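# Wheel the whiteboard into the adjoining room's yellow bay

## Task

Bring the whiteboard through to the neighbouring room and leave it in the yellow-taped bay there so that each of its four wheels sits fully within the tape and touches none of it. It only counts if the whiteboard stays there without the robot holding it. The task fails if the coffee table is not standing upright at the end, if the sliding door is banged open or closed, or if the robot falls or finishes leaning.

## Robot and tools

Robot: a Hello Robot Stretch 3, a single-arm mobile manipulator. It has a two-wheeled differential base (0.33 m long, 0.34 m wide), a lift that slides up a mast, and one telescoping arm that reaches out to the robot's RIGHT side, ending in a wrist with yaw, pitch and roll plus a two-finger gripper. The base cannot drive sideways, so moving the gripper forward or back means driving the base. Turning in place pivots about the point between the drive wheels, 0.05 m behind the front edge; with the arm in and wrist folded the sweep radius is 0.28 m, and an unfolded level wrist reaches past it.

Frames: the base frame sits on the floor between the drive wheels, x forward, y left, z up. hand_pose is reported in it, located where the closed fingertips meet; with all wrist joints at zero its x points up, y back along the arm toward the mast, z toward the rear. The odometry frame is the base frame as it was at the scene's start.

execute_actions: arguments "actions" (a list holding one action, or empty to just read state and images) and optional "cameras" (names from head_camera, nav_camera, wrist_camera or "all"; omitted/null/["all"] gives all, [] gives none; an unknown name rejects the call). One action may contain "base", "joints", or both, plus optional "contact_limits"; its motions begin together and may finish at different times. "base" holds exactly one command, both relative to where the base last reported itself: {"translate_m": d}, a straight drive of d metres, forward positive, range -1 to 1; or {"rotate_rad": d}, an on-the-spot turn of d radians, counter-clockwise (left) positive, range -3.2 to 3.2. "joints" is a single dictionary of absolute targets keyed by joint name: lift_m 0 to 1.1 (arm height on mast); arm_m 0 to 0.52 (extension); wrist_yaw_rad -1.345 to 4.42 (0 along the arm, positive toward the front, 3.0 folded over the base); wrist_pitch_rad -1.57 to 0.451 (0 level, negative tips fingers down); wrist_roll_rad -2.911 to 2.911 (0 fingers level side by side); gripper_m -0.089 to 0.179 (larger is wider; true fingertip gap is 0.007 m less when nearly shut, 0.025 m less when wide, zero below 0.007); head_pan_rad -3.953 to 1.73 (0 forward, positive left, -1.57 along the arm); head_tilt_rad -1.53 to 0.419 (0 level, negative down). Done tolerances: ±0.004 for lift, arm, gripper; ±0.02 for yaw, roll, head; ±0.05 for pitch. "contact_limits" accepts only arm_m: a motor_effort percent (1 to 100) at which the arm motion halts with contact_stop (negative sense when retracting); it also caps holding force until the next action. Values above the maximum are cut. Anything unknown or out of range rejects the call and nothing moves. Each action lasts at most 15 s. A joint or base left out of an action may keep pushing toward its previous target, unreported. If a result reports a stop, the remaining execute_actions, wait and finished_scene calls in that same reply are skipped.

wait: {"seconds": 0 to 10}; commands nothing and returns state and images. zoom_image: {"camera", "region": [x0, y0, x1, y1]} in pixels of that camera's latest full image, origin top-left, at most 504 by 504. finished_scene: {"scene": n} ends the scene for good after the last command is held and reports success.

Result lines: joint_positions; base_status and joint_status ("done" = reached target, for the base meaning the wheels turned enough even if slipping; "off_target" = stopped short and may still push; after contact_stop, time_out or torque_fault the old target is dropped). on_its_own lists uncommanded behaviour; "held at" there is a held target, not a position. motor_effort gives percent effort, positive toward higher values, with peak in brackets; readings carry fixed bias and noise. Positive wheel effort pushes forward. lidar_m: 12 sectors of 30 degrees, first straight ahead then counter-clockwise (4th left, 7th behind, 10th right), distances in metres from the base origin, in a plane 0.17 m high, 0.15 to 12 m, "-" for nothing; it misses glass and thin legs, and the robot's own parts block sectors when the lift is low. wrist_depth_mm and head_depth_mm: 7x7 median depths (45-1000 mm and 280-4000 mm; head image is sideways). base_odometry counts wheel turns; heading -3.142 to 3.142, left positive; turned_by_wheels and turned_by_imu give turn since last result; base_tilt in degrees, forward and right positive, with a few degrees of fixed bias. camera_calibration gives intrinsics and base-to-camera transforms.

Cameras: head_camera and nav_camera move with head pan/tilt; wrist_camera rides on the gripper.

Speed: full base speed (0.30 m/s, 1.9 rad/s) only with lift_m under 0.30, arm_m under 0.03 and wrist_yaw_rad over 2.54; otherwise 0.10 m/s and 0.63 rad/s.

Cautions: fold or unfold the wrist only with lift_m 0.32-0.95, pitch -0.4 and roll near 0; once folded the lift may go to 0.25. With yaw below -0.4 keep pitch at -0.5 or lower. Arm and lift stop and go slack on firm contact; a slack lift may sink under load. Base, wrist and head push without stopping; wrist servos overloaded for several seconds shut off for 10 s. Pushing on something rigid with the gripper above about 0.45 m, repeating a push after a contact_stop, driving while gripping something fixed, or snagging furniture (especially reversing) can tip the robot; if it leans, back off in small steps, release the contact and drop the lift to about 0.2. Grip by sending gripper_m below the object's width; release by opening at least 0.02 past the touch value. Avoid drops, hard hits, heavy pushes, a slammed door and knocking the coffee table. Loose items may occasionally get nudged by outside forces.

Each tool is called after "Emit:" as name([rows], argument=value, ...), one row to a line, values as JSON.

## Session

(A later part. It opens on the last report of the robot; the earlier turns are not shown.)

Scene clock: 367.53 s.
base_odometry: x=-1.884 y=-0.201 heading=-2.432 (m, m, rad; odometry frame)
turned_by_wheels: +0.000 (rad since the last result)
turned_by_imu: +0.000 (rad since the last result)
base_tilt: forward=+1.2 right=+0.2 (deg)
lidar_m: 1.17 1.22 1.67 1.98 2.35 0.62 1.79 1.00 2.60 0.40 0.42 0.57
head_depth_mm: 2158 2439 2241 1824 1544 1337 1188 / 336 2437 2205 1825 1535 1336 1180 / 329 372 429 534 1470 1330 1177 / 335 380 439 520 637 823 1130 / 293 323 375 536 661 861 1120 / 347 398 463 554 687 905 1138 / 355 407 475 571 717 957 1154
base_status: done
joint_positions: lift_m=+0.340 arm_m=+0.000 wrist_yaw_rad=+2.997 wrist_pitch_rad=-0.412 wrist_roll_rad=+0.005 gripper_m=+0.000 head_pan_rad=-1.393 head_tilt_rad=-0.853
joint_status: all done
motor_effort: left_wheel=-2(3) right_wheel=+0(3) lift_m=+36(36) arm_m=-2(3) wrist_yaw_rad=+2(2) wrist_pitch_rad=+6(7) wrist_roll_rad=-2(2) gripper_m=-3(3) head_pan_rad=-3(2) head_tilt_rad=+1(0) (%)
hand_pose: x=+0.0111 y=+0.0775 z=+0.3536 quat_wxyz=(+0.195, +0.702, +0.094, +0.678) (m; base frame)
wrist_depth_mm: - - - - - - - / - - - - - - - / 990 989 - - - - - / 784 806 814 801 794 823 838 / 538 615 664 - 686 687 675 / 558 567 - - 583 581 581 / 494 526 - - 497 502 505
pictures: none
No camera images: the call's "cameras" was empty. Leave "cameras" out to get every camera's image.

Emit:
execute_actions([
  {"base":{"rotate_rad":-1.39},"joints":{"lift_m":0.28,"head_pan_rad":-2.75,"head_tilt_rad":-0.85}},
], cameras=["head_camera","nav_camera"])

Scene clock: 378.13 s.
base_odometry: x=-1.884 y=-0.201 heading=+2.462 (m, m, rad; odometry frame)
turned_by_wheels: -1.390 (rad since the last result)
turned_by_imu: -1.372 (rad since the last result)
base_tilt: forward=+1.1 right=+0.2 (deg)
lidar_m: 0.40 0.45 0.71 1.17 1.30 1.97 2.27 1.76 0.62 1.04 1.00 2.51
head_depth_mm: 2059 2274 2247 1829 1552 1344 1186 / 2160 2432 2224 1809 1539 1338 1181 / 1456 2519 2064 1806 1535 1331 1176 / 1104 2575 2079 1784 1530 1321 1170 / 889 1005 2156 1709 1517 1314 1165 / 747 826 1963 1769 1441 1264 1155 / 641 698 768 1718 1069 1250 1155
base_status: done
joint_positions: lift_m=+0.280 arm_m=+0.000 wrist_yaw_rad=+2.998 wrist_pitch_rad=-0.412 wrist_roll_rad=+0.005 gripper_m=+0.000 head_pan_rad=-2.743 head_tilt_rad=-0.853
joint_status: all done
motor_effort: left_wheel=+3(11) right_wheel=-3(7) lift_m=+20(33) arm_m=-2(2) wrist_yaw_rad=+1(2) wrist_pitch_rad=+6(6) wrist_roll_rad=-2(2) gripper_m=-4(2) head_pan_rad=-3(33) head_tilt_rad=+0(1) (%)
hand_pose: x=+0.0110 y=+0.0775 z=+0.2943 quat_wxyz=(+0.195, +0.702, +0.094, +0.678) (m; base frame)
wrist_depth_mm: - - - - - - 593 / - - - - - 960 587 / 869 851 874 900 884 860 578 / 691 691 714 706 710 724 573 / 576 572 580 - 590 593 553 / 494 514 - - 516 504 501 / - - - - 438 439 443
pictures: head_camera (sideways: a quarter turn clockwise sets it upright), nav_camera (sideways: a quarter turn counterclockwise sets it upright)
camera_calibration (this result's frames):
head_camera: T_world_to_cam=[[0.644894, 0.326122, -0.6912, 0.912787], [0.408631, -0.911396, -0.04876, 0.0637085], [-0.645858, -0.251, -0.721017, 0.900131], [0, 0, 0, 1]] pos_world=[-0.0333266, -0.0136828, 1.28303]
nav_camera: T_world_to_cam=[[-0.69242, -0.334207, 0.639421, -0.785141], [-0.424679, 0.905247, 0.0132681, 0.0393239], [-0.583269, -0.262361, -0.768742, 0.955136], [0, 0, 0, 1]] pos_world=[0.0301534, -0.0474066, 1.23577]
Images, in order (width x height): head_camera 896x504, nav_camera 672x504.

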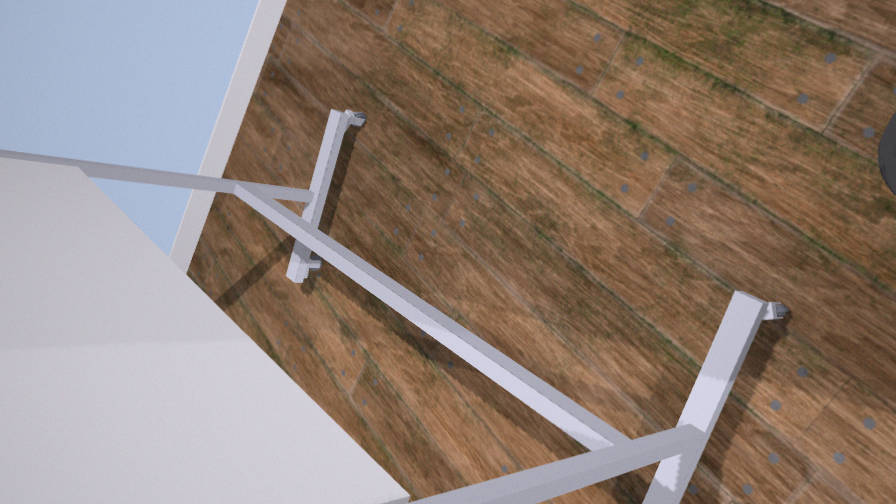

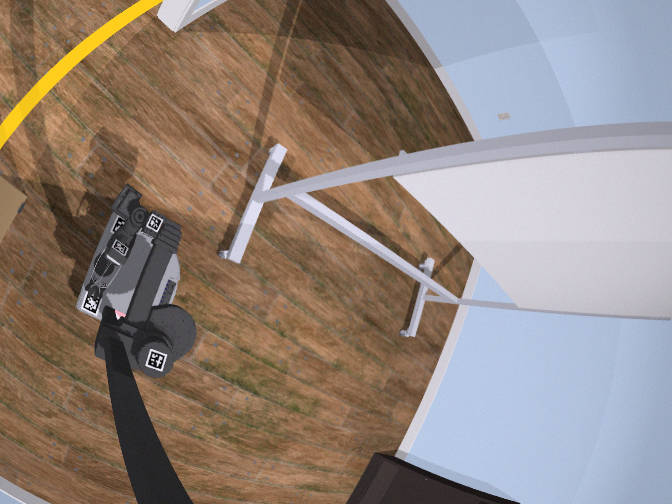

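Emit:
execute_actions([
  {"base":{"rotate_rad":-0.04},"joints":{"head_pan_rad":-2.2,"head_tilt_rad":-1.3}},
], cameras=[])

Emit:
execute_actions([
  {"base":{"translate_m":-0.55}},
], cameras=["head_camera"])

Emit:
execute_actions([
  {"base":{"rotate_rad":0.068},"joints":{"head_pan_rad":-2.6,"head_tilt_rad":-1.0}},
], cameras=["head_camera"])

Scene clock: 400.80 s.
base_odometry: x=-1.884 y=-0.201 heading=+2.422 (m, m, rad; odometry frame)
turned_by_wheels: -0.040 (rad since the last result)
turned_by_imu: -0.040 (rad since the last result)
base_tilt: forward=+1.1 right=+0.2 (deg)
lidar_m: 0.40 0.44 0.67 1.17 1.28 1.97 2.04 1.77 0.62 1.17 1.00 2.52
head_depth_mm: 1684 1529 1453 1362 1278 1209 1143 / 1678 1521 1453 1352 1278 - - / 1621 1535 1427 1323 1286 - 1114 / 1649 1507 1336 1341 1288 - 1117 / 1669 1530 1408 1337 1278 1168 1122 / 1642 1534 1430 1339 1263 1183 1121 / 1644 1527 1417 1325 1251 1178 1113
base_status: done
joint_positions: lift_m=+0.280 arm_m=+0.000 wrist_yaw_rad=+2.998 wrist_pitch_rad=-0.412 wrist_roll_rad=+0.005 gripper_m=+0.000 head_pan_rad=-2.207 head_tilt_rad=-1.284
joint_status: all done
motor_effort: left_wheel=+3(9) right_wheel=-3(7) lift_m=+20(20) arm_m=-2(3) wrist_yaw_rad=+1(1) wrist_pitch_rad=+7(6) wrist_roll_rad=-2(2) gripper_m=-4(3) head_pan_rad=+3(26) head_tilt_rad=-5(23) (%)
hand_pose: x=+0.0110 y=+0.0775 z=+0.2943 quat_wxyz=(+0.195, +0.702, +0.094, +0.678) (m; base frame)
wrist_depth_mm: - - - - - 880 563 / - - - - - 877 551 / 871 873 876 899 899 825 551 / 699 692 706 700 703 707 546 / 577 580 579 - 592 588 548 / 493 506 - - 505 497 491 / - - - - 437 442 436
pictures: none
No camera images: the call's "cameras" was empty. Leave "cameras" out to get every camera's image.

Scene clock: 404.27 s.
base_odometry: x=-1.471 y=-0.563 heading=+2.422 (m, m, rad; odometry frame)
turned_by_wheels: +0.000 (rad since the last result)
turned_by_imu: -0.003 (rad since the last result)
base_tilt: forward=+1.1 right=+0.3 (deg)
lidar_m: 0.95 1.03 1.26 1.25 1.36 1.45 1.72 1.25 2.54 0.51 0.50 1.35
head_depth_mm: 1693 1537 1454 1359 1279 1206 1144 / 1676 1531 1451 1355 1284 - - / 1668 1545 1442 1345 1289 - 1112 / 1622 1539 1411 1346 1295 - 1119 / 656 1539 1403 1343 1279 1167 1121 / 602 1529 1420 1330 1266 1182 1118 / 557 1490 1421 1307 1216 1176 1116
base_status: done
joint_positions: lift_m=+0.280 arm_m=+0.000 wrist_yaw_rad=+2.998 wrist_pitch_rad=-0.412 wrist_roll_rad=+0.005 gripper_m=+0.000 head_pan_rad=-2.207 head_tilt_rad=-1.285
joint_status: not commanded
motor_effort: left_wheel=+3(8) right_wheel=-3(8) lift_m=+20(20) arm_m=-2(2) wrist_yaw_rad=+1(1) wrist_pitch_rad=+7(6) wrist_roll_rad=-2(2) gripper_m=-4(3) head_pan_rad=+2(2) head_tilt_rad=-6(4) (%)
hand_pose: x=+0.0109 y=+0.0775 z=+0.2943 quat_wxyz=(+0.195, +0.702, +0.095, +0.678) (m; base frame)
wrist_depth_mm: - - - - - - - / - - - - - - - / 858 871 882 882 904 900 912 / 692 697 694 708 715 717 715 / 577 578 578 - 587 588 595 / 497 508 - - 511 505 510 / - - - - 439 438 443
pictures: head_camera (sideways: a quarter turn clockwise sets it upright)
camera_calibration (this result's frames):
head_camera: T_world_to_cam=[[0.519949, 0.789657, -0.325723, 0.43745], [0.828105, -0.559509, -0.0345333, 0.0426044], [-0.209515, -0.251778, -0.944834, 1.18838], [0, 0, 0, 1]] pos_world=[-0.0137494, -0.0223905, 1.26678]
Images, in order (width x height): head_camera 896x504.

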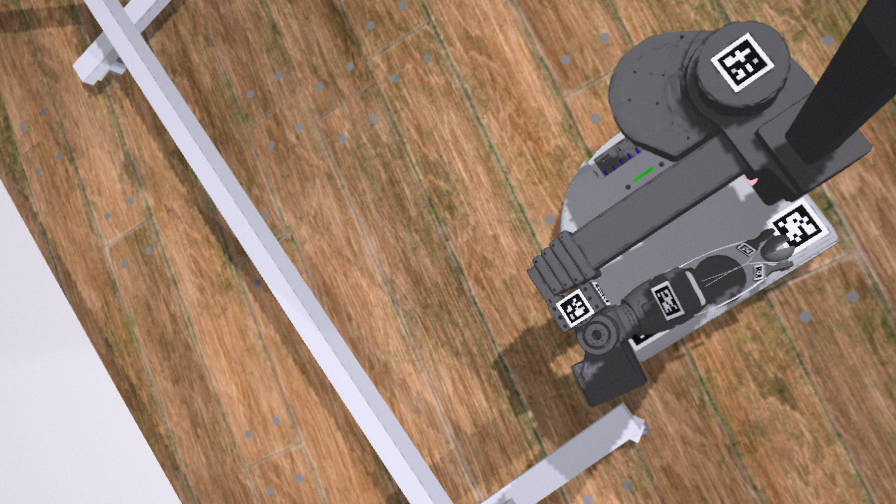

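Scene clock: 405.40 s.
base_odometry: x=-1.471 y=-0.563 heading=+2.490 (m, m, rad; odometry frame)
turned_by_wheels: +0.068 (rad since the last result)
turned_by_imu: +0.067 (rad since the last result)
base_tilt: forward=+1.1 right=+0.2 (deg)
lidar_m: 0.95 1.06 1.25 1.25 1.40 1.45 1.72 1.25 2.52 0.50 1.28 3.05
head_depth_mm: 1749 1977 1842 1607 1403 1264 1155 / 1872 2076 1841 1594 1401 1262 - / 1060 2101 1708 1582 1403 1256 - / 879 2081 1738 1575 1392 1246 - / 760 1964 1800 1512 1389 1240 - / 667 759 1785 1554 1356 1235 1150 / 594 667 1672 1550 1312 1233 1125
base_status: done
joint_positions: lift_m=+0.280 arm_m=+0.000 wrist_yaw_rad=+2.998 wrist_pitch_rad=-0.412 wrist_roll_rad=+0.005 gripper_m=+0.000 head_pan_rad=-2.593 head_tilt_rad=-1.001
joint_status: all done
motor_effort: left_wheel=-3(5) right_wheel=+2(4) lift_m=+20(20) arm_m=-2(2) wrist_yaw_rad=+0(2) wrist_pitch_rad=+7(7) wrist_roll_rad=-2(2) gripper_m=-4(3) head_pan_rad=-3(21) head_tilt_rad=+0(16) (%)
hand_pose: x=+0.0109 y=+0.0775 z=+0.2943 quat_wxyz=(+0.195, +0.702, +0.095, +0.678) (m; base frame)
wrist_depth_mm: - - - - - - - / - - - - - - - / 871 881 897 894 902 905 912 / 694 695 706 703 714 714 728 / 570 577 585 - 597 599 597 / 496 509 - - 513 502 509 / - - - - 439 446 441
pictures: head_camera (sideways: a quarter turn clockwise sets it upright)
camera_calibration (this result's frames):
head_camera: T_world_to_cam=[[0.66936, 0.46843, -0.576655, 0.763391], [0.54661, -0.836189, -0.0447709, 0.0576645], [-0.503165, -0.285238, -0.81576, 1.02246], [0, 0, 0, 1]] pos_world=[-0.0280387, -0.0177336, 1.27687]
Images, in order (width x height): head_camera 896x504.

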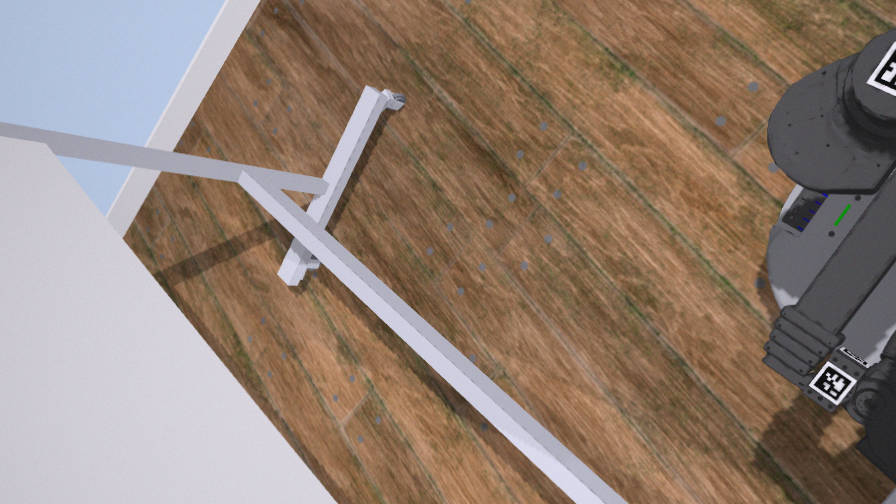

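Emit:
execute_actions([
  {"base":{"translate_m":-1.0}},
], cameras=[])

Emit:
execute_actions([
  {"base":{"translate_m":-0.35},"joints":{"head_pan_rad":-0.9,"head_tilt_rad":-1.1}},
], cameras=["head_camera"])

Emit:
execute_actions([
  {"joints":{"lift_m":0.40,"wrist_pitch_rad":-0.4,"arm_m":0.15}},
], cameras=[])

Scene clock: 425.90 s.
base_odometry: x=-0.676 y=-1.170 heading=+2.490 (m, m, rad; odometry frame)
turned_by_wheels: +0.000 (rad since the last result)
turned_by_imu: -0.006 (rad since the last result)
base_tilt: forward=+1.1 right=+0.3 (deg)
lidar_m: 1.95 1.74 1.46 1.38 0.78 0.74 0.74 0.83 0.52 2.31 2.38 1.20
head_depth_mm: 742 833 942 1087 1286 1261 1157 / 800 910 1042 1225 1370 1262 - / 871 1002 1167 1397 1402 1251 - / 958 1113 1325 1521 1395 1250 - / 1063 1250 1522 1563 1386 1242 - / 1193 1434 1695 1562 1379 1236 1150 / 1350 1674 1771 1547 1371 1182 1125
base_status: done
joint_positions: lift_m=+0.280 arm_m=+0.000 wrist_yaw_rad=+2.998 wrist_pitch_rad=-0.413 wrist_roll_rad=+0.005 gripper_m=+0.000 head_pan_rad=-2.593 head_tilt_rad=-1.001
joint_status: not commanded
motor_effort: left_wheel=-2(11) right_wheel=+1(4) lift_m=+20(20) arm_m=-3(2) wrist_yaw_rad=+1(1) wrist_pitch_rad=+6(7) wrist_roll_rad=-2(2) gripper_m=-4(4) head_pan_rad=-3(2) head_tilt_rad=+0(0) (%)
hand_pose: x=+0.0109 y=+0.0775 z=+0.2943 quat_wxyz=(+0.195, +0.702, +0.095, +0.678) (m; base frame)
wrist_depth_mm: 582 - - - - - - / 648 630 - - - - - / 720 690 873 891 891 900 902 / 693 696 706 696 704 710 724 / 571 579 581 - 593 590 597 / 496 504 - - 504 505 505 / - - - - 434 442 440
pictures: none
No camera images: the call's "cameras" was empty. Leave "cameras" out to get every camera's image.

Scene clock: 428.73 s.
base_odometry: x=-0.398 y=-1.382 heading=+2.490 (m, m, rad; odometry frame)
turned_by_wheels: +0.000 (rad since the last result)
turned_by_imu: -0.002 (rad since the last result)
base_tilt: forward=+1.1 right=+0.3 (deg)
lidar_m: 2.31 1.83 1.52 0.60 0.48 0.40 0.40 0.45 0.73 2.24 0.53 1.53
head_depth_mm: 493 572 1667 1507 1360 1231 1127 / 525 604 722 1362 1343 1234 1156 / 564 660 1649 1486 1289 1240 - / 612 725 1669 1442 1340 1201 - / 668 1787 1675 1445 1331 1214 1119 / 735 1825 1609 1472 1325 1208 1109 / 814 1863 1592 1459 1320 1205 1106
base_status: done
joint_positions: lift_m=+0.280 arm_m=+0.000 wrist_yaw_rad=+2.998 wrist_pitch_rad=-0.413 wrist_roll_rad=+0.005 gripper_m=+0.000 head_pan_rad=-0.907 head_tilt_rad=-1.087
joint_status: all done
motor_effort: left_wheel=-2(11) right_wheel=+1(3) lift_m=+20(20) arm_m=-3(2) wrist_yaw_rad=+1(1) wrist_pitch_rad=+7(7) wrist_roll_rad=-2(2) gripper_m=-3(4) head_pan_rad=+2(30) head_tilt_rad=-5(12) (%)
hand_pose: x=+0.0109 y=+0.0775 z=+0.2943 quat_wxyz=(+0.195, +0.702, +0.095, +0.678) (m; base frame)
wrist_depth_mm: 438 - 608 - - - - / 447 548 665 911 - - - / 452 562 734 805 884 883 933 / 462 585 691 712 699 705 724 / 460 564 581 - 587 597 590 / 456 512 - - 516 508 507 / - - - - 439 435 441
pictures: head_camera (sideways: a quarter turn clockwise sets it upright)
camera_calibration (this result's frames):
head_camera: T_world_to_cam=[[-0.571095, 0.647385, -0.50472, 0.677246], [0.765273, 0.642332, -0.0420175, 0.0527411], [0.296997, -0.410245, -0.86226, 1.07802], [0, 0, 0, 1]] pos_world=[0.0262423, -0.0300645, 1.27357]
Images, in order (width x height): head_camera 896x504.

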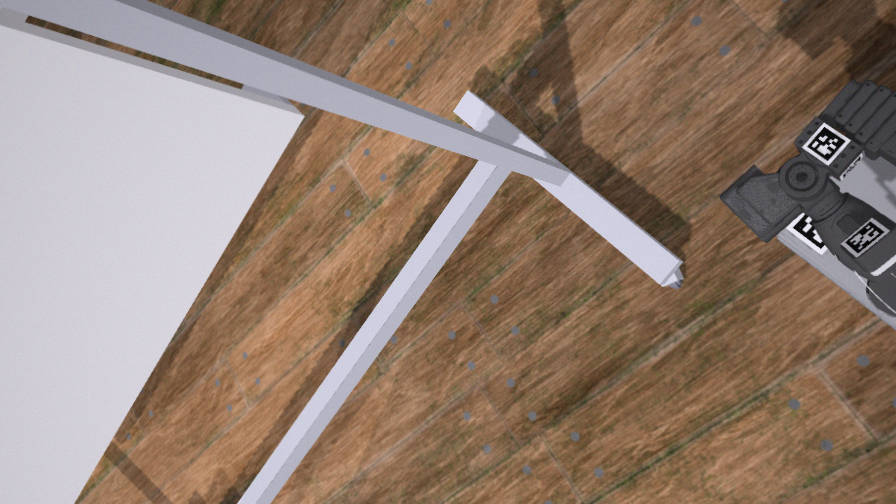

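Scene clock: 431.10 s.
base_odometry: x=-0.398 y=-1.382 heading=+2.490 (m, m, rad; odometry frame)
turned_by_wheels: +0.000 (rad since the last result)
turned_by_imu: +0.000 (rad since the last result)
base_tilt: forward=+1.1 right=+0.2 (deg)
lidar_m: 2.30 1.83 1.53 0.60 0.48 0.40 0.40 0.45 0.73 2.24 0.53 1.53
head_depth_mm: 493 572 1660 1497 1360 1219 1111 / 524 605 723 1360 1366 1210 1151 / 565 659 1642 1495 1291 1237 1146 / 611 724 1664 1440 1338 1205 - / 668 1784 1652 1459 1333 1216 1122 / 736 1846 1608 1472 1323 1210 1107 / 818 1861 1590 1465 1321 1199 1103
base_status: not commanded
joint_positions: lift_m=+0.400 arm_m=+0.150 wrist_yaw_rad=+2.998 wrist_pitch_rad=-0.413 wrist_roll_rad=+0.005 gripper_m=+0.000 head_pan_rad=-0.907 head_tilt_rad=-1.087
joint_status: all done
motor_effort: left_wheel=-2(2) right_wheel=+1(1) lift_m=+36(38) arm_m=+3(3) wrist_yaw_rad=+0(2) wrist_pitch_rad=+6(6) wrist_roll_rad=-2(2) gripper_m=-3(3) head_pan_rad=+2(2) head_tilt_rad=-4(4) (%)
hand_pose: x=+0.0109 y=-0.0718 z=+0.4135 quat_wxyz=(+0.195, +0.702, +0.095, +0.678) (m; base frame)
wrist_depth_mm: 472 655 753 - - - - / 481 662 839 - - - - / 485 683 899 - - - - / 496 686 867 909 932 927 935 / 504 688 765 - 764 759 774 / 502 620 - - 657 647 656 / 499 - - - 572 566 573
pictures: none
No camera images: the call's "cameras" was empty. Leave "cameras" out to get every camera's image.

Emit:
execute_actions([
  {"base":{"translate_m":-0.06},"joints":{"wrist_yaw_rad":1.57,"wrist_pitch_rad":-1.1,"gripper_m":0.13}},
], cameras=[])

Emit:
execute_actions([
  {"joints":{"arm_m":0.345}},
], cameras=["head_camera","wrist_camera"])

Scene clock: 446.73 s.
base_odometry: x=-0.350 y=-1.419 heading=+2.489 (m, m, rad; odometry frame)
turned_by_wheels: +0.000 (rad since the last result)
turned_by_imu: -0.001 (rad since the last result)
base_tilt: forward=+1.1 right=+0.3 (deg)
lidar_m: 2.36 1.85 1.54 0.60 0.41 0.34 0.34 0.38 0.62 2.22 0.56 1.59
head_depth_mm: 2166 1936 1695 1505 1358 1215 1113 / 525 623 1631 1495 1351 1203 1153 / 566 660 1616 1311 1327 1217 1150 / 613 724 1659 1441 1305 1215 - / 668 1779 1652 1454 1333 1214 1118 / 735 1838 1612 1478 1330 1206 1110 / 820 1858 1579 1465 1317 1205 1107
base_status: done
joint_positions: lift_m=+0.400 arm_m=+0.150 wrist_yaw_rad=+1.573 wrist_pitch_rad=-1.101 wrist_roll_rad=+0.004 gripper_m=+0.130 head_pan_rad=-0.907 head_tilt_rad=-1.087
joint_status: all done
motor_effort: left_wheel=-2(6) right_wheel=+1(3) lift_m=+36(36) arm_m=+3(3) wrist_yaw_rad=-2(1) wrist_pitch_rad=+1(7) wrist_roll_rad=-1(2) gripper_m=+0(98) head_pan_rad=+2(2) head_tilt_rad=-4(5) (%)
hand_pose: x=+0.0730 y=-0.2947 z=+0.2989 quat_wxyz=(+0.688, +0.688, -0.165, +0.163) (m; base frame)
wrist_depth_mm: 558 559 552 546 546 544 533 / 535 535 527 520 516 518 320 / 516 513 507 495 491 410 396 / 492 491 491 487 477 476 477 / 473 479 468 470 465 461 459 / - - 450 449 444 - 446 / - - 438 434 431 428 428
pictures: none
No camera images: the call's "cameras" was empty. Leave "cameras" out to get every camera's image.

Scene clock: 449.40 s.
base_odometry: x=-0.350 y=-1.419 heading=+2.489 (m, m, rad; odometry frame)
turned_by_wheels: +0.000 (rad since the last result)
turned_by_imu: -0.001 (rad since the last result)
base_tilt: forward=+1.1 right=+0.3 (deg)
lidar_m: 2.36 1.85 1.54 0.60 0.41 0.34 0.34 0.38 0.62 2.23 0.55 1.58
head_depth_mm: 2139 1938 1686 1508 1320 1253 1104 / 524 620 1630 1492 1345 1228 1144 / 566 659 1611 1310 1325 1226 1151 / 612 725 1660 1440 1295 1219 - / 669 1784 1657 1451 1327 1215 1115 / 735 1841 1622 1468 1326 1213 1101 / 817 1862 1581 1461 1320 1200 1102
base_status: not commanded
joint_positions: lift_m=+0.400 arm_m=+0.345 wrist_yaw_rad=+1.571 wrist_pitch_rad=-1.101 wrist_roll_rad=+0.004 gripper_m=+0.130 head_pan_rad=-0.907 head_tilt_rad=-1.087
joint_status: all done
motor_effort: left_wheel=-2(2) right_wheel=+1(1) lift_m=+36(36) arm_m=+3(4) wrist_yaw_rad=-1(2) wrist_pitch_rad=+1(1) wrist_roll_rad=-1(1) gripper_m=+0(0) head_pan_rad=+1(2) head_tilt_rad=-4(4) (%)
hand_pose: x=+0.0730 y=-0.4898 z=+0.2989 quat_wxyz=(+0.688, +0.688, -0.165, +0.163) (m; base frame)
wrist_depth_mm: 558 550 554 551 530 536 537 / 535 526 412 411 406 522 514 / 513 513 497 492 493 416 490 / 491 487 488 490 478 477 475 / 478 479 471 469 467 465 453 / - - 450 450 446 - 443 / - 440 433 432 431 430 426
pictures: head_camera (sideways: a quarter turn clockwise sets it upright), wrist_camera
camera_calibration (this result's frames):
head_camera: T_world_to_cam=[[-0.571095, 0.647386, -0.50472, 0.677246], [0.765274, 0.642332, -0.0420175, 0.0527411], [0.296997, -0.410245, -0.86226, 1.07802], [0, 0, 0, 1]] pos_world=[0.0262423, -0.0300646, 1.27357]
wrist_camera: T_world_to_cam=[[0.0314627, -0.999406, -0.0140533, -0.481354], [-0.967203, -0.0268973, -0.252575, 0.162868], [0.252047, 0.021539, -0.967475, 0.44454], [0, 0, 0, 1]] pos_world=[0.0606266, -0.486263, 0.464453]
Images, in order (width x height): head_camera 896x504, wrist_camera 644x364.

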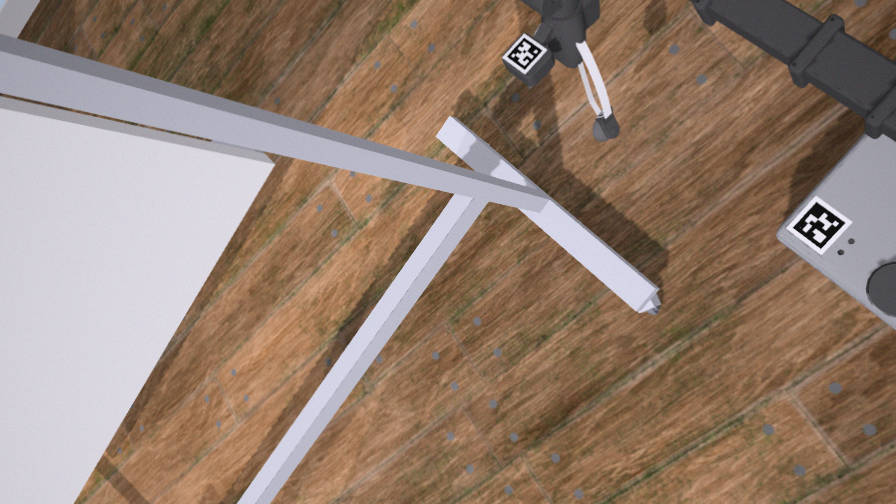

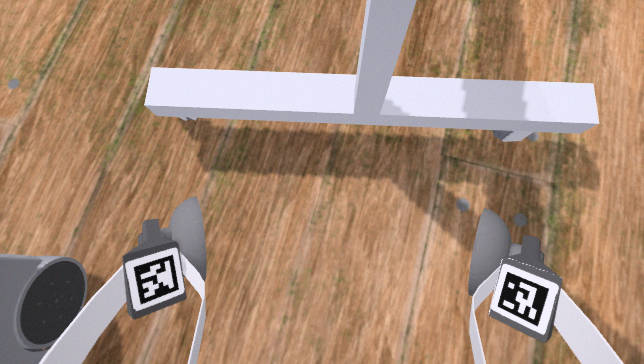

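Emit:
execute_actions([
  {"joints":{"arm_m":0.375,"wrist_pitch_rad":0.0}},
], cameras=["head_camera","wrist_camera"])

Scene clock: 461.67 s.
base_odometry: x=-0.350 y=-1.419 heading=+2.489 (m, m, rad; odometry frame)
turned_by_wheels: +0.000 (rad since the last result)
turned_by_imu: -0.001 (rad since the last result)
base_tilt: forward=+1.1 right=+0.3 (deg)
lidar_m: 2.36 1.84 1.54 0.60 0.41 0.34 0.34 0.38 0.62 2.23 0.55 1.59
head_depth_mm: 2153 1927 1696 1540 1338 1246 1104 / 524 621 1628 1501 1350 1230 1150 / 565 661 1622 1147 1320 1223 1150 / 612 724 1651 1435 1303 1218 - / 670 1776 1651 1450 1331 1208 1116 / 734 1836 1615 1463 1324 1209 1109 / 817 1855 1583 1463 1322 1203 1108
base_status: not commanded
joint_positions: lift_m=+0.400 arm_m=+0.375 wrist_yaw_rad=+1.571 wrist_pitch_rad=-0.023 wrist_roll_rad=+0.004 gripper_m=+0.130 head_pan_rad=-0.907 head_tilt_rad=-1.087
joint_status: all done
motor_effort: left_wheel=-2(2) right_wheel=+1(1) lift_m=+36(36) arm_m=+3(4) wrist_yaw_rad=-2(2) wrist_pitch_rad=+12(12) wrist_roll_rad=-2(1) gripper_m=+0(0) head_pan_rad=+3(2) head_tilt_rad=-5(4) (%)
hand_pose: x=+0.2342 y=-0.5195 z=+0.5083 quat_wxyz=(+0.505, +0.507, -0.495, +0.493) (m; base frame)
wrist_depth_mm: - - - 143 - - - / - - - 148 - - - / - - - 154 - - - / - - - 160 - - - / - - - 165 - - - / - - - 171 - - - / 823 819 842 180 833 844 895
pictures: head_camera (sideways: a quarter turn clockwise sets it upright), wrist_camera
camera_calibration (this result's frames):
head_camera: T_world_to_cam=[[-0.571095, 0.647386, -0.50472, 0.677246], [0.765274, 0.642332, -0.0420175, 0.0527411], [0.296997, -0.410245, -0.86226, 1.07802], [0, 0, 0, 1]] pos_world=[0.0262423, -0.0300645, 1.27357]
wrist_camera: T_world_to_cam=[[0.0282425, -0.99938, 0.0210416, -0.530285], [-0.234732, -0.027092, -0.971683, 0.564748], [0.97165, 0.0225036, -0.235351, 0.0669448], [0, 0, 0, 1]] pos_world=[0.0824939, -0.516162, 0.575669]
Images, in order (width x height): head_camera 896x504, wrist_camera 644x364.

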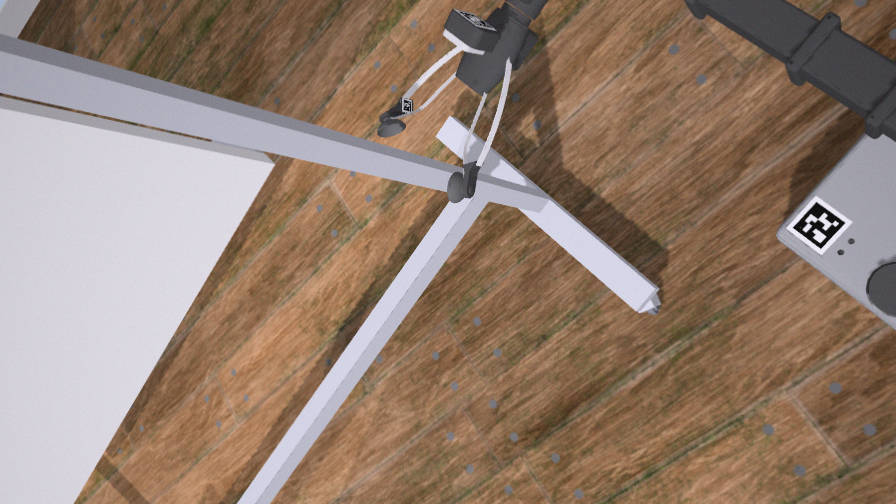

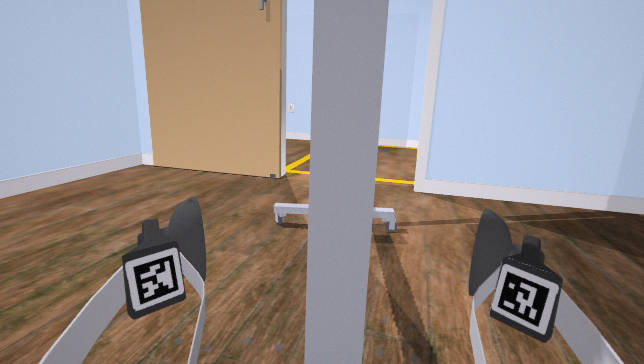

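Emit:
execute_actions([
  {"base":{"translate_m":0.028},"joints":{"gripper_m":0.07,"head_pan_rad":-0.25,"head_tilt_rad":-0.75}},
], cameras=[])

Emit:
execute_actions([
  {"joints":{"gripper_m":-0.013}},
])

Scene clock: 468.47 s.
base_odometry: x=-0.372 y=-1.402 heading=+2.489 (m, m, rad; odometry frame)
turned_by_wheels: +0.000 (rad since the last result)
turned_by_imu: -0.001 (rad since the last result)
base_tilt: forward=+1.1 right=+0.3 (deg)
lidar_m: 2.33 1.84 1.53 0.60 0.44 0.37 0.37 0.41 0.67 2.23 0.54 1.55
head_depth_mm: 834 871 908 1983 1680 1330 1226 / 1002 1054 2334 2030 1550 1410 1225 / 1262 1358 2567 1888 1655 1407 1212 / 3830 3494 2460 1930 1645 1391 1211 / 3851 3481 2528 1926 1647 1392 1206 / 3843 3074 2443 1963 1625 1380 1202 / 1989 2214 2375 1960 1605 1364 1190
base_status: done
joint_positions: lift_m=+0.400 arm_m=+0.375 wrist_yaw_rad=+1.571 wrist_pitch_rad=-0.023 wrist_roll_rad=+0.004 gripper_m=+0.070 head_pan_rad=-0.257 head_tilt_rad=-0.754
joint_status: all done
motor_effort: left_wheel=-2(4) right_wheel=+1(5) lift_m=+36(36) arm_m=+2(3) wrist_yaw_rad=-1(0) wrist_pitch_rad=+12(12) wrist_roll_rad=-1(1) gripper_m=+0(100) head_pan_rad=+2(24) head_tilt_rad=+1(17) (%)
hand_pose: x=+0.2343 y=-0.5195 z=+0.5083 quat_wxyz=(+0.505, +0.507, -0.495, +0.493) (m; base frame)
wrist_depth_mm: - - - 116 - - - / - - - 120 - - - / - - - 124 - - - / - - - 129 - - - / - - - 135 - - - / - - - 141 - - - / 815 828 832 146 853 886 892
pictures: none
No camera images: the call's "cameras" was empty. Leave "cameras" out to get every camera's image.

Scene clock: 469.80 s.
base_odometry: x=-0.372 y=-1.402 heading=+2.490 (m, m, rad; odometry frame)
turned_by_wheels: +0.000 (rad since the last result)
turned_by_imu: +0.000 (rad since the last result)
base_tilt: forward=+1.1 right=+0.2 (deg)
lidar_m: 2.33 1.84 1.54 0.60 0.44 0.37 0.37 0.41 0.67 2.23 0.54 1.56
head_depth_mm: 835 868 908 1982 1675 1330 1227 / 1005 1055 2311 2035 1551 1405 1222 / 1268 1355 2477 1901 1658 1408 1222 / 3841 3510 2530 1915 1650 1403 1213 / 3826 3443 2509 1927 1637 1388 1208 / 3815 3092 2415 1972 1626 1384 1195 / 1980 2211 2377 1959 1611 1372 1193
base_status: not commanded
joint_positions: lift_m=+0.400 arm_m=+0.375 wrist_yaw_rad=+1.569 wrist_pitch_rad=-0.023 wrist_roll_rad=+0.004 gripper_m=-0.012 head_pan_rad=-0.257 head_tilt_rad=-0.754
joint_status: all done
motor_effort: left_wheel=+4(5) right_wheel=-8(12) lift_m=+36(36) arm_m=+3(3) wrist_yaw_rad=+1(1) wrist_pitch_rad=+12(12) wrist_roll_rad=-2(2) gripper_m=-22(99) head_pan_rad=+3(2) head_tilt_rad=+2(1) (%)
hand_pose: x=+0.2343 y=-0.5201 z=+0.5084 quat_wxyz=(+0.505, +0.506, -0.495, +0.493) (m; base frame)
wrist_depth_mm: - - - 112 - - - / - - - 116 - - - / - - - 120 - - - / - - - 125 - - - / - - - 129 - - - / - - - 134 - - - / 817 837 842 141 848 877 897
pictures: head_camera (sideways: a quarter turn clockwise sets it upright), nav_camera (sideways: a quarter turn counterclockwise sets it upright), wrist_camera
camera_calibration (this result's frames):
head_camera: T_world_to_cam=[[-0.640862, 0.116265, -0.758801, 1.00873], [0.236209, 0.970373, -0.0508132, 0.0674397], [0.730412, -0.2118, -0.649337, 0.798505], [0, 0, 0, 1]] pos_world=[0.0472908, -0.0135986, 1.28735]
nav_camera: T_world_to_cam=[[0.688178, -0.140057, 0.711895, -0.888002], [-0.21644, -0.976145, 0.0171843, 0.0329532], [0.692506, -0.165908, -0.702076, 0.860656], [0, 0, 0, 1]] pos_world=[0.0222268, 0.0505863, 1.23584]
wrist_camera: T_world_to_cam=[[0.0261869, -0.999435, 0.0210496, -0.530383], [-0.234235, -0.0266053, -0.971816, 0.565083], [0.971827, 0.0205183, -0.234799, 0.0656204], [0, 0, 0, 1]] pos_world=[0.0824795, -0.516396, 0.575728]
Images, in order (width x height): head_camera 896x504, nav_camera 672x504, wrist_camera 644x364.

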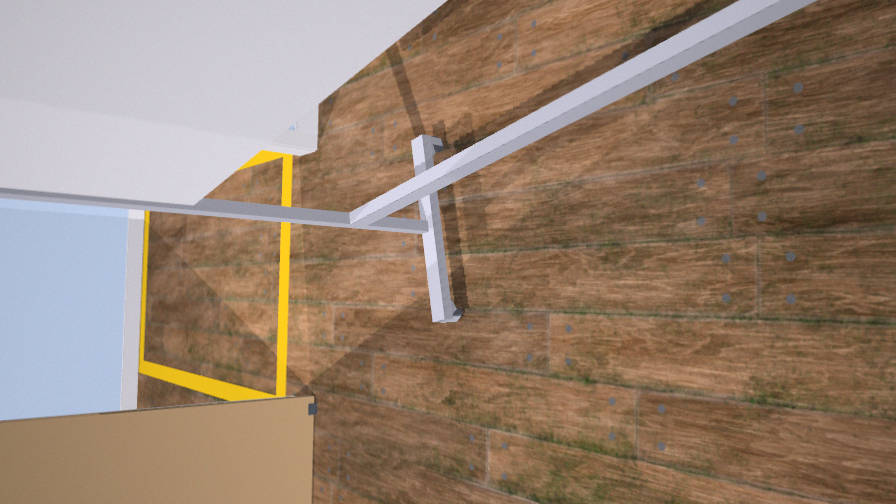

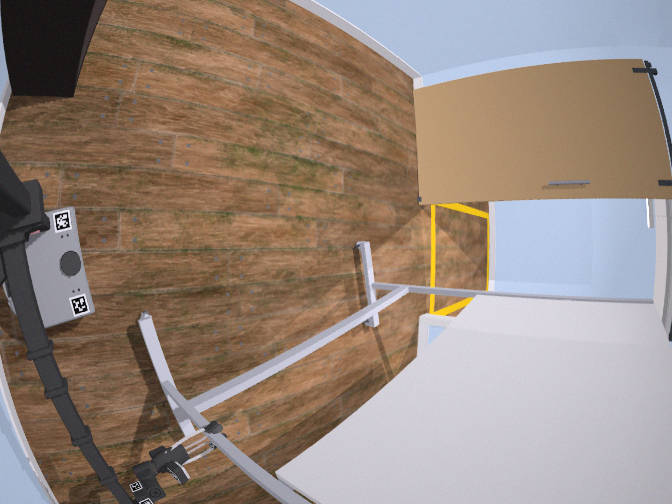

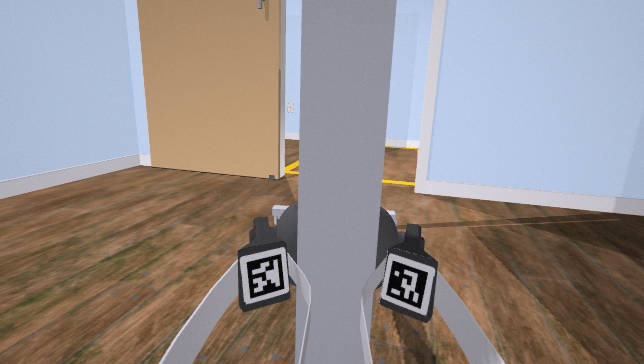

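Emit:
execute_actions([
  {"base":{"translate_m":0.45}},
], cameras=["head_camera","wrist_camera"])

Scene clock: 491.30 s.
base_odometry: x=-0.730 y=-1.128 heading=+2.489 (m, m, rad; odometry frame)
turned_by_wheels: -0.001 (rad since the last result)
turned_by_imu: -0.003 (rad since the last result)
base_tilt: forward=+1.0 right=+0.3 (deg)
lidar_m: 1.88 1.74 1.45 1.39 0.76 0.81 0.81 0.90 1.47 2.32 0.54 1.55
head_depth_mm: 822 857 897 1992 1684 1331 1209 / 988 1036 1179 2037 1582 1412 1220 / 1229 1312 2595 1889 1644 1404 1217 / 3450 3559 2490 1909 1651 1400 1211 / 3494 3472 2514 1921 1630 1393 1211 / 3322 2962 2109 1968 1633 1379 1197 / 1596 1795 2032 1961 1614 1374 1194
base_status: done
joint_positions: lift_m=+0.400 arm_m=+0.375 wrist_yaw_rad=+1.574 wrist_pitch_rad=-0.023 wrist_roll_rad=+0.004 gripper_m=-0.012 head_pan_rad=-0.257 head_tilt_rad=-0.754
joint_status: not commanded
motor_effort: left_wheel=-13(16) right_wheel=+18(31) lift_m=+35(36) arm_m=+3(3) wrist_yaw_rad=-3(8) wrist_pitch_rad=+12(12) wrist_roll_rad=-1(1) gripper_m=-23(24) head_pan_rad=+1(3) head_tilt_rad=+1(1) (%)
hand_pose: x=+0.2343 y=-0.5189 z=+0.5083 quat_wxyz=(+0.504, +0.507, -0.494, +0.494) (m; base frame)
wrist_depth_mm: - - - 111 - - - / - - - 115 - - - / - - - 119 - - - / - - - 124 - - - / - - - 128 - - - / - - - 133 - - - / 825 832 826 141 858 885 895
pictures: head_camera (sideways: a quarter turn clockwise sets it upright), wrist_camera
camera_calibration (this result's frames):
head_camera: T_world_to_cam=[[-0.640866, 0.116221, -0.758804, 1.00874], [0.236144, 0.970389, -0.0508133, 0.0674402], [0.730429, -0.211751, -0.649334, 0.7985], [0, 0, 0, 1]] pos_world=[0.0472918, -0.0135958, 1.28735]
wrist_camera: T_world_to_cam=[[0.0308321, -0.999303, 0.0210375, -0.530259], [-0.234581, -0.0276941, -0.971702, 0.56446], [0.971608, 0.0250247, -0.235271, 0.0682158], [0, 0, 0, 1]] pos_world=[0.0824815, -0.515965, 0.575692]
Images, in order (width x height): head_camera 896x504, wrist_camera 644x364.

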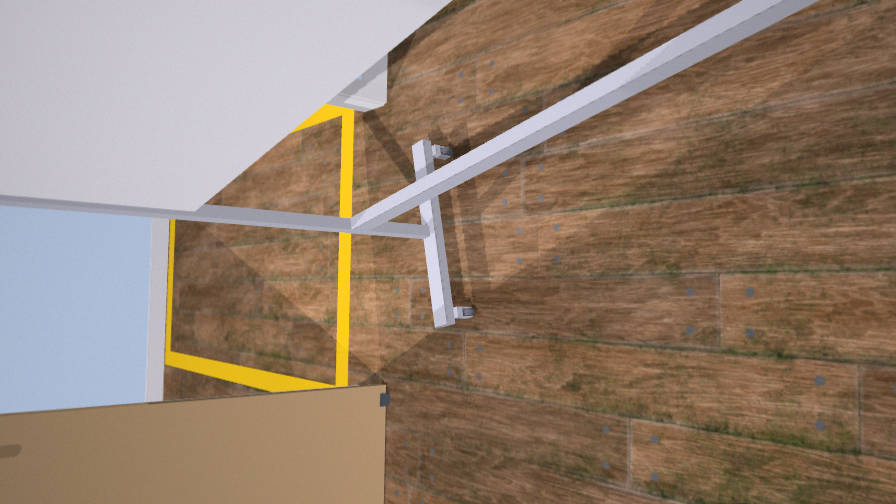

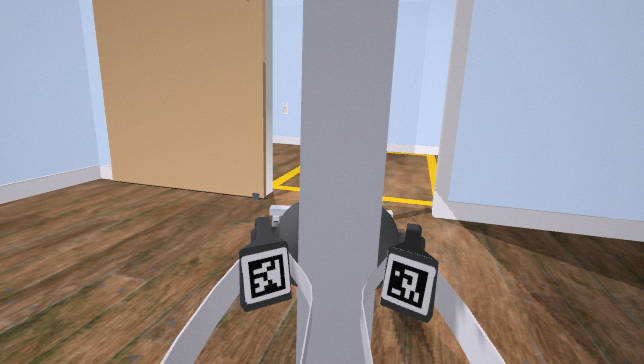

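Emit:
execute_actions([
  {"joints":{"arm_m":0.075},"contact_limits":{"arm_m":22}},
], cameras=["head_camera","wrist_camera"])

Scene clock: 502.03 s.
base_odometry: x=-0.730 y=-1.128 heading=+2.490 (m, m, rad; odometry frame)
turned_by_wheels: +0.001 (rad since the last result)
turned_by_imu: +0.000 (rad since the last result)
base_tilt: forward=+1.1 right=+0.2 (deg)
lidar_m: 1.88 1.73 1.45 1.39 0.76 0.81 0.81 0.90 1.47 2.32 0.31 1.53
head_depth_mm: 495 498 500 501 502 501 516 / 671 676 678 680 681 1388 1227 / 1039 1048 1049 1921 1575 1349 1176 / 3461 3516 2451 1894 1640 1395 1207 / 3432 3475 2527 1919 1633 1387 1207 / 3314 2960 2108 1965 1623 1387 1203 / 1599 1776 2016 1959 1609 1378 1192
base_status: not commanded
joint_positions: lift_m=+0.400 arm_m=+0.076 wrist_yaw_rad=+1.437 wrist_pitch_rad=-0.025 wrist_roll_rad=+0.004 gripper_m=-0.012 head_pan_rad=-0.257 head_tilt_rad=-0.754
joint_status: all done
on_its_own: wrist_yaw_rad is held at +1.453, not at your +1.570, by its stall guard, which is not easing now
motor_effort: left_wheel=-4(12) right_wheel=-2(18) lift_m=+36(36) arm_m=-4(5) wrist_yaw_rad=+11(32) wrist_pitch_rad=+13(13) wrist_roll_rad=-1(1) gripper_m=-25(29) head_pan_rad=+3(2) head_tilt_rad=+1(1) (%)
contact_limits: arm_m 22 (drawing in: default 15, maximum 25; extending or still: default 21, maximum 35)
hand_pose: x=+0.2319 y=-0.2546 z=+0.5078 quat_wxyz=(+0.537, +0.473, -0.527, +0.458) (m; base frame)
wrist_depth_mm: - - - 113 - - - / - - - 116 - - - / - - - 121 - - - / - - - 125 - - - / - - - 130 - - - / - - - 135 - - - / 823 835 833 142 868 881 901
pictures: head_camera (sideways: a quarter turn clockwise sets it upright), wrist_camera
camera_calibration (this result's frames):
head_camera: T_world_to_cam=[[-0.640856, 0.116198, -0.758816, 1.00875], [0.236116, 0.970395, -0.0508136, 0.0674408], [0.730447, -0.211733, -0.64932, 0.798481], [0, 0, 0, 1]] pos_world=[0.0472925, -0.0135947, 1.28735]
wrist_camera: T_world_to_cam=[[-0.105694, -0.994177, 0.0210014, -0.233035], [-0.238189, 0.00480651, -0.971207, 0.579568], [0.965451, -0.107653, -0.23731, 0.0324434], [0, 0, 0, 1]] pos_world=[0.0820937, -0.230971, 0.575474]
Images, in order (width x height): head_camera 896x504, wrist_camera 644x364.

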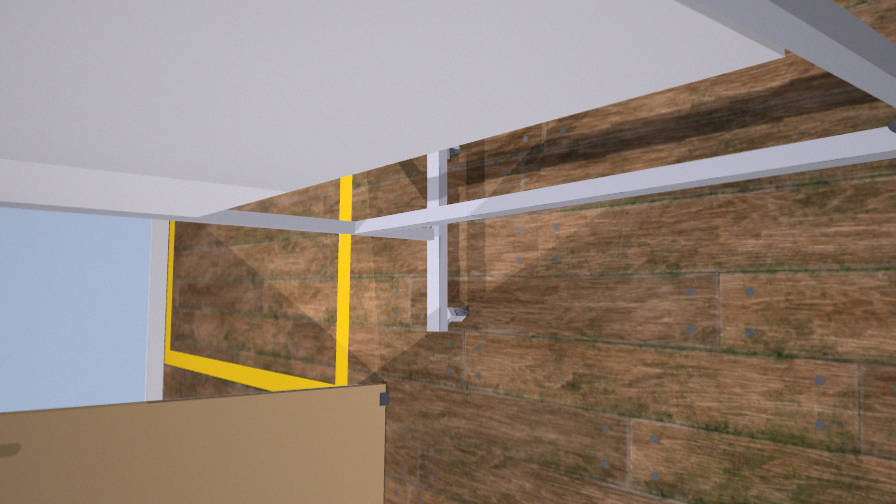

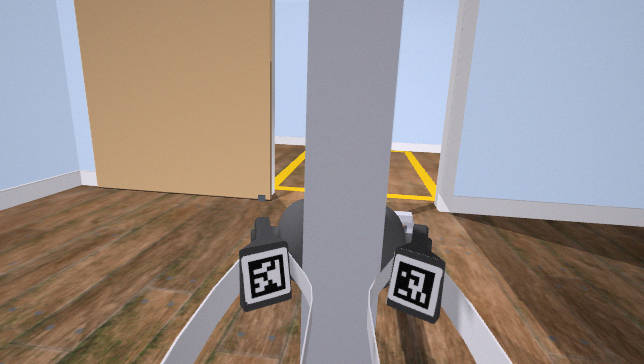

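Emit:
execute_actions([
  {"base":{"rotate_rad":-0.193},"joints":{"wrist_yaw_rad":1.59,"head_pan_rad":-0.08,"head_tilt_rad":-0.8}},
])

Scene clock: 509.80 s.
base_odometry: x=-0.730 y=-1.128 heading=+2.297 (m, m, rad; odometry frame)
turned_by_wheels: -0.193 (rad since the last result)
turned_by_imu: -0.190 (rad since the last result)
base_tilt: forward=+1.2 right=+0.2 (deg)
lidar_m: 1.49 1.94 1.49 1.44 0.72 0.73 0.81 0.84 1.16 2.33 0.28 0.28
head_depth_mm: 480 486 492 498 502 505 511 / 636 648 655 667 719 1381 1202 / 945 966 983 1878 1532 1312 1158 / 3441 3032 2302 1850 1597 1366 1196 / 3504 3193 2369 1846 1585 1364 1186 / 3426 2951 2193 1890 1581 1353 1188 / 1598 1795 2063 1864 1565 1343 1178
base_status: done
joint_positions: lift_m=+0.400 arm_m=+0.075 wrist_yaw_rad=+1.582 wrist_pitch_rad=-0.025 wrist_roll_rad=+0.004 gripper_m=-0.012 head_pan_rad=-0.087 head_tilt_rad=-0.790
joint_status: all done
motor_effort: left_wheel=+3(6) right_wheel=-8(21) lift_m=+36(36) arm_m=-1(4) wrist_yaw_rad=+6(32) wrist_pitch_rad=+13(13) wrist_roll_rad=-2(2) gripper_m=-23(29) head_pan_rad=+2(15) head_tilt_rad=-4(12) (%)
hand_pose: x=+0.2342 y=-0.2174 z=+0.5078 quat_wxyz=(+0.503, +0.510, -0.491, +0.496) (m; base frame)
wrist_depth_mm: - - - 112 - - - / - - - 115 - - - / - - - 119 - - - / - - - 124 - - - / - - - 129 - - - / - - - 133 - - - / 819 817 834 141 855 871 887
pictures: head_camera (sideways: a quarter turn clockwise sets it upright), nav_camera (sideways: a quarter turn counterclockwise sets it upright), wrist_camera
camera_calibration (this result's frames):
head_camera: T_world_to_cam=[[-0.678318, 0.00852879, -0.734719, 0.977574], [0.0668095, 0.996506, -0.0501132, 0.0675594], [0.731725, -0.0830789, -0.676518, 0.833852], [0, 0, 0, 1]] pos_world=[0.0484425, -0.00638537, 1.28574]
nav_camera: T_world_to_cam=[[0.727247, -0.0238218, 0.685962, -0.854445], [-0.0475792, -0.998743, 0.0157589, 0.0337796], [0.684724, -0.0440982, -0.727467, 0.893726], [0, 0, 0, 1]] pos_world=[0.0110441, 0.0527944, 1.23574]
wrist_camera: T_world_to_cam=[[0.0391117, -0.999014, 0.0210027, -0.230745], [-0.236382, -0.0296726, -0.971207, 0.572013], [0.970873, 0.0330209, -0.23731, 0.0635645], [0, 0, 0, 1]] pos_world=[0.0825256, -0.215644, 0.575474]
Images, in order (width x height): head_camera 896x504, nav_camera 672x504, wrist_camera 644x364.

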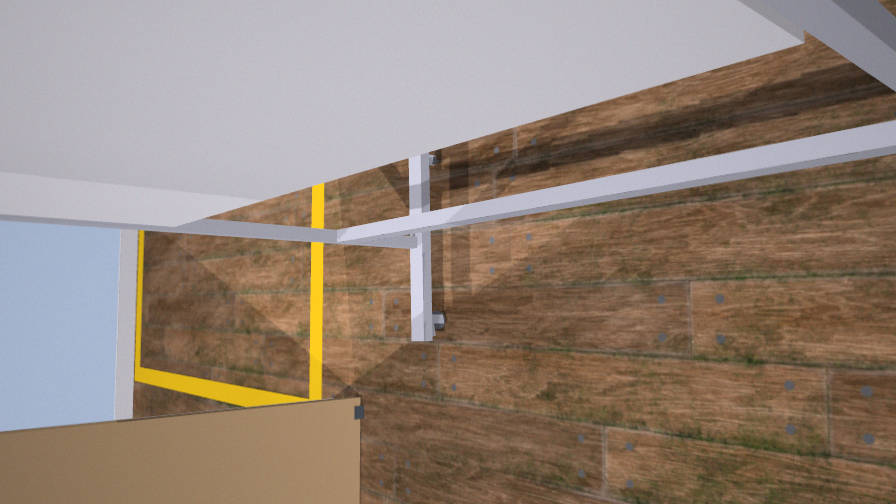

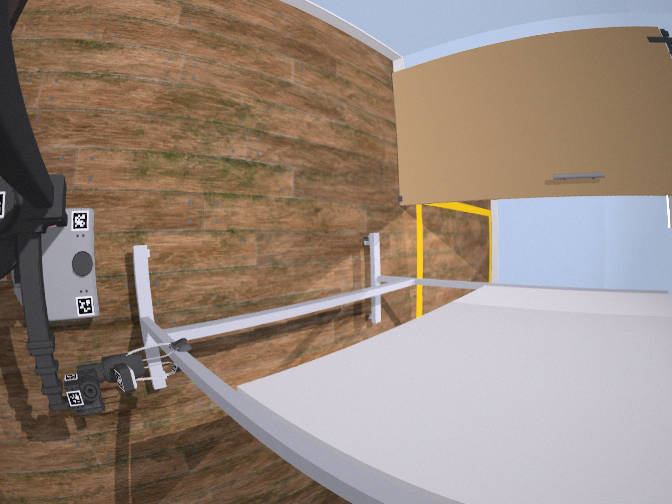

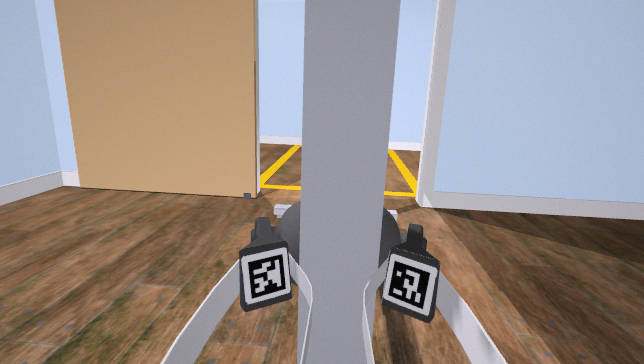

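Emit:
execute_actions([
  {"base":{"translate_m":0.5}},
], cameras=["head_camera","wrist_camera"])

Scene clock: 532.30 s.
base_odometry: x=-1.062 y=-0.755 heading=+2.297 (m, m, rad; odometry frame)
turned_by_wheels: +0.000 (rad since the last result)
turned_by_imu: -0.001 (rad since the last result)
base_tilt: forward=+1.1 right=+0.3 (deg)
lidar_m: 1.39 1.41 1.49 1.44 1.49 1.13 1.31 1.36 1.87 2.33 0.28 0.28
head_depth_mm: 501 504 507 511 511 512 512 / 676 684 687 691 1508 1377 1186 / 1040 1050 2184 1883 1540 1313 1178 / 3072 3218 2315 1860 1604 1369 1194 / 3042 3153 2354 1865 1586 1359 1187 / 3043 3130 2352 1843 1573 1350 1184 / 1213 1330 1490 1720 1570 1340 1172
base_status: done
joint_positions: lift_m=+0.400 arm_m=+0.075 wrist_yaw_rad=+1.582 wrist_pitch_rad=-0.025 wrist_roll_rad=+0.004 gripper_m=-0.012 head_pan_rad=-0.087 head_tilt_rad=-0.791
joint_status: not commanded
motor_effort: left_wheel=-2(9) right_wheel=+8(22) lift_m=+36(36) arm_m=-2(1) wrist_yaw_rad=+6(6) wrist_pitch_rad=+13(14) wrist_roll_rad=-2(1) gripper_m=-23(24) head_pan_rad=+3(2) head_tilt_rad=-3(3) (%)
hand_pose: x=+0.2342 y=-0.2174 z=+0.5077 quat_wxyz=(+0.503, +0.510, -0.491, +0.495) (m; base frame)
wrist_depth_mm: - - - 111 - - - / - - - 115 - - - / - - - 119 - - - / - - - 123 - - - / - - - 128 - - - / - - - 133 - - - / 814 821 843 140 851 884 902
pictures: head_camera (sideways: a quarter turn clockwise sets it upright), wrist_camera
camera_calibration (this result's frames):
head_camera: T_world_to_cam=[[-0.678579, 0.00849643, -0.734478, 0.977262], [0.0667108, 0.996513, -0.050106, 0.0675506], [0.731492, -0.0829985, -0.67678, 0.834194], [0, 0, 0, 1]] pos_world=[0.0484373, -0.00638143, 1.28573]
wrist_camera: T_world_to_cam=[[0.0387261, -0.999029, 0.0209976, -0.230729], [-0.236647, -0.0295849, -0.971145, 0.572001], [0.970824, 0.0326397, -0.237563, 0.0636165], [0, 0, 0, 1]] pos_world=[0.082537, -0.215659, 0.575454]
Images, in order (width x height): head_camera 896x504, wrist_camera 644x364.

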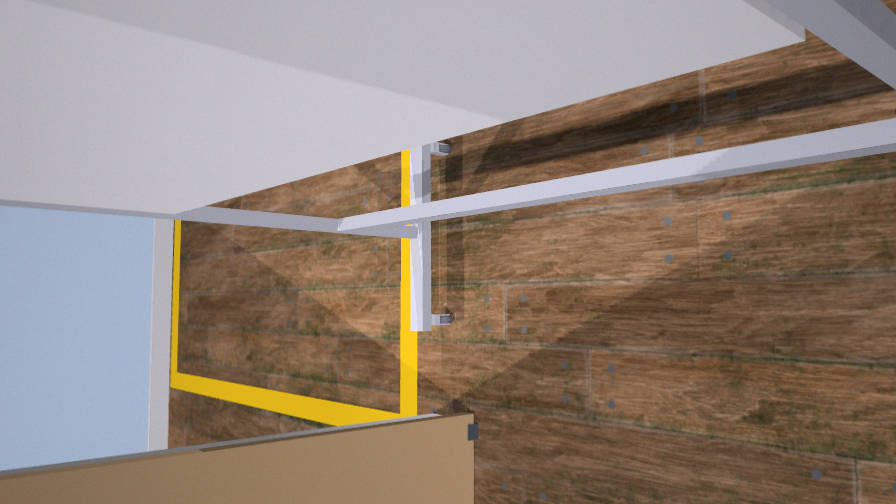

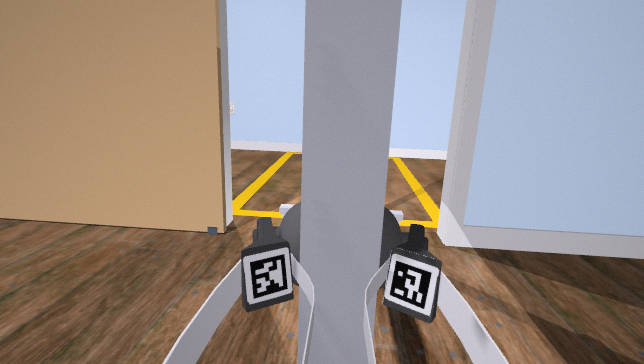

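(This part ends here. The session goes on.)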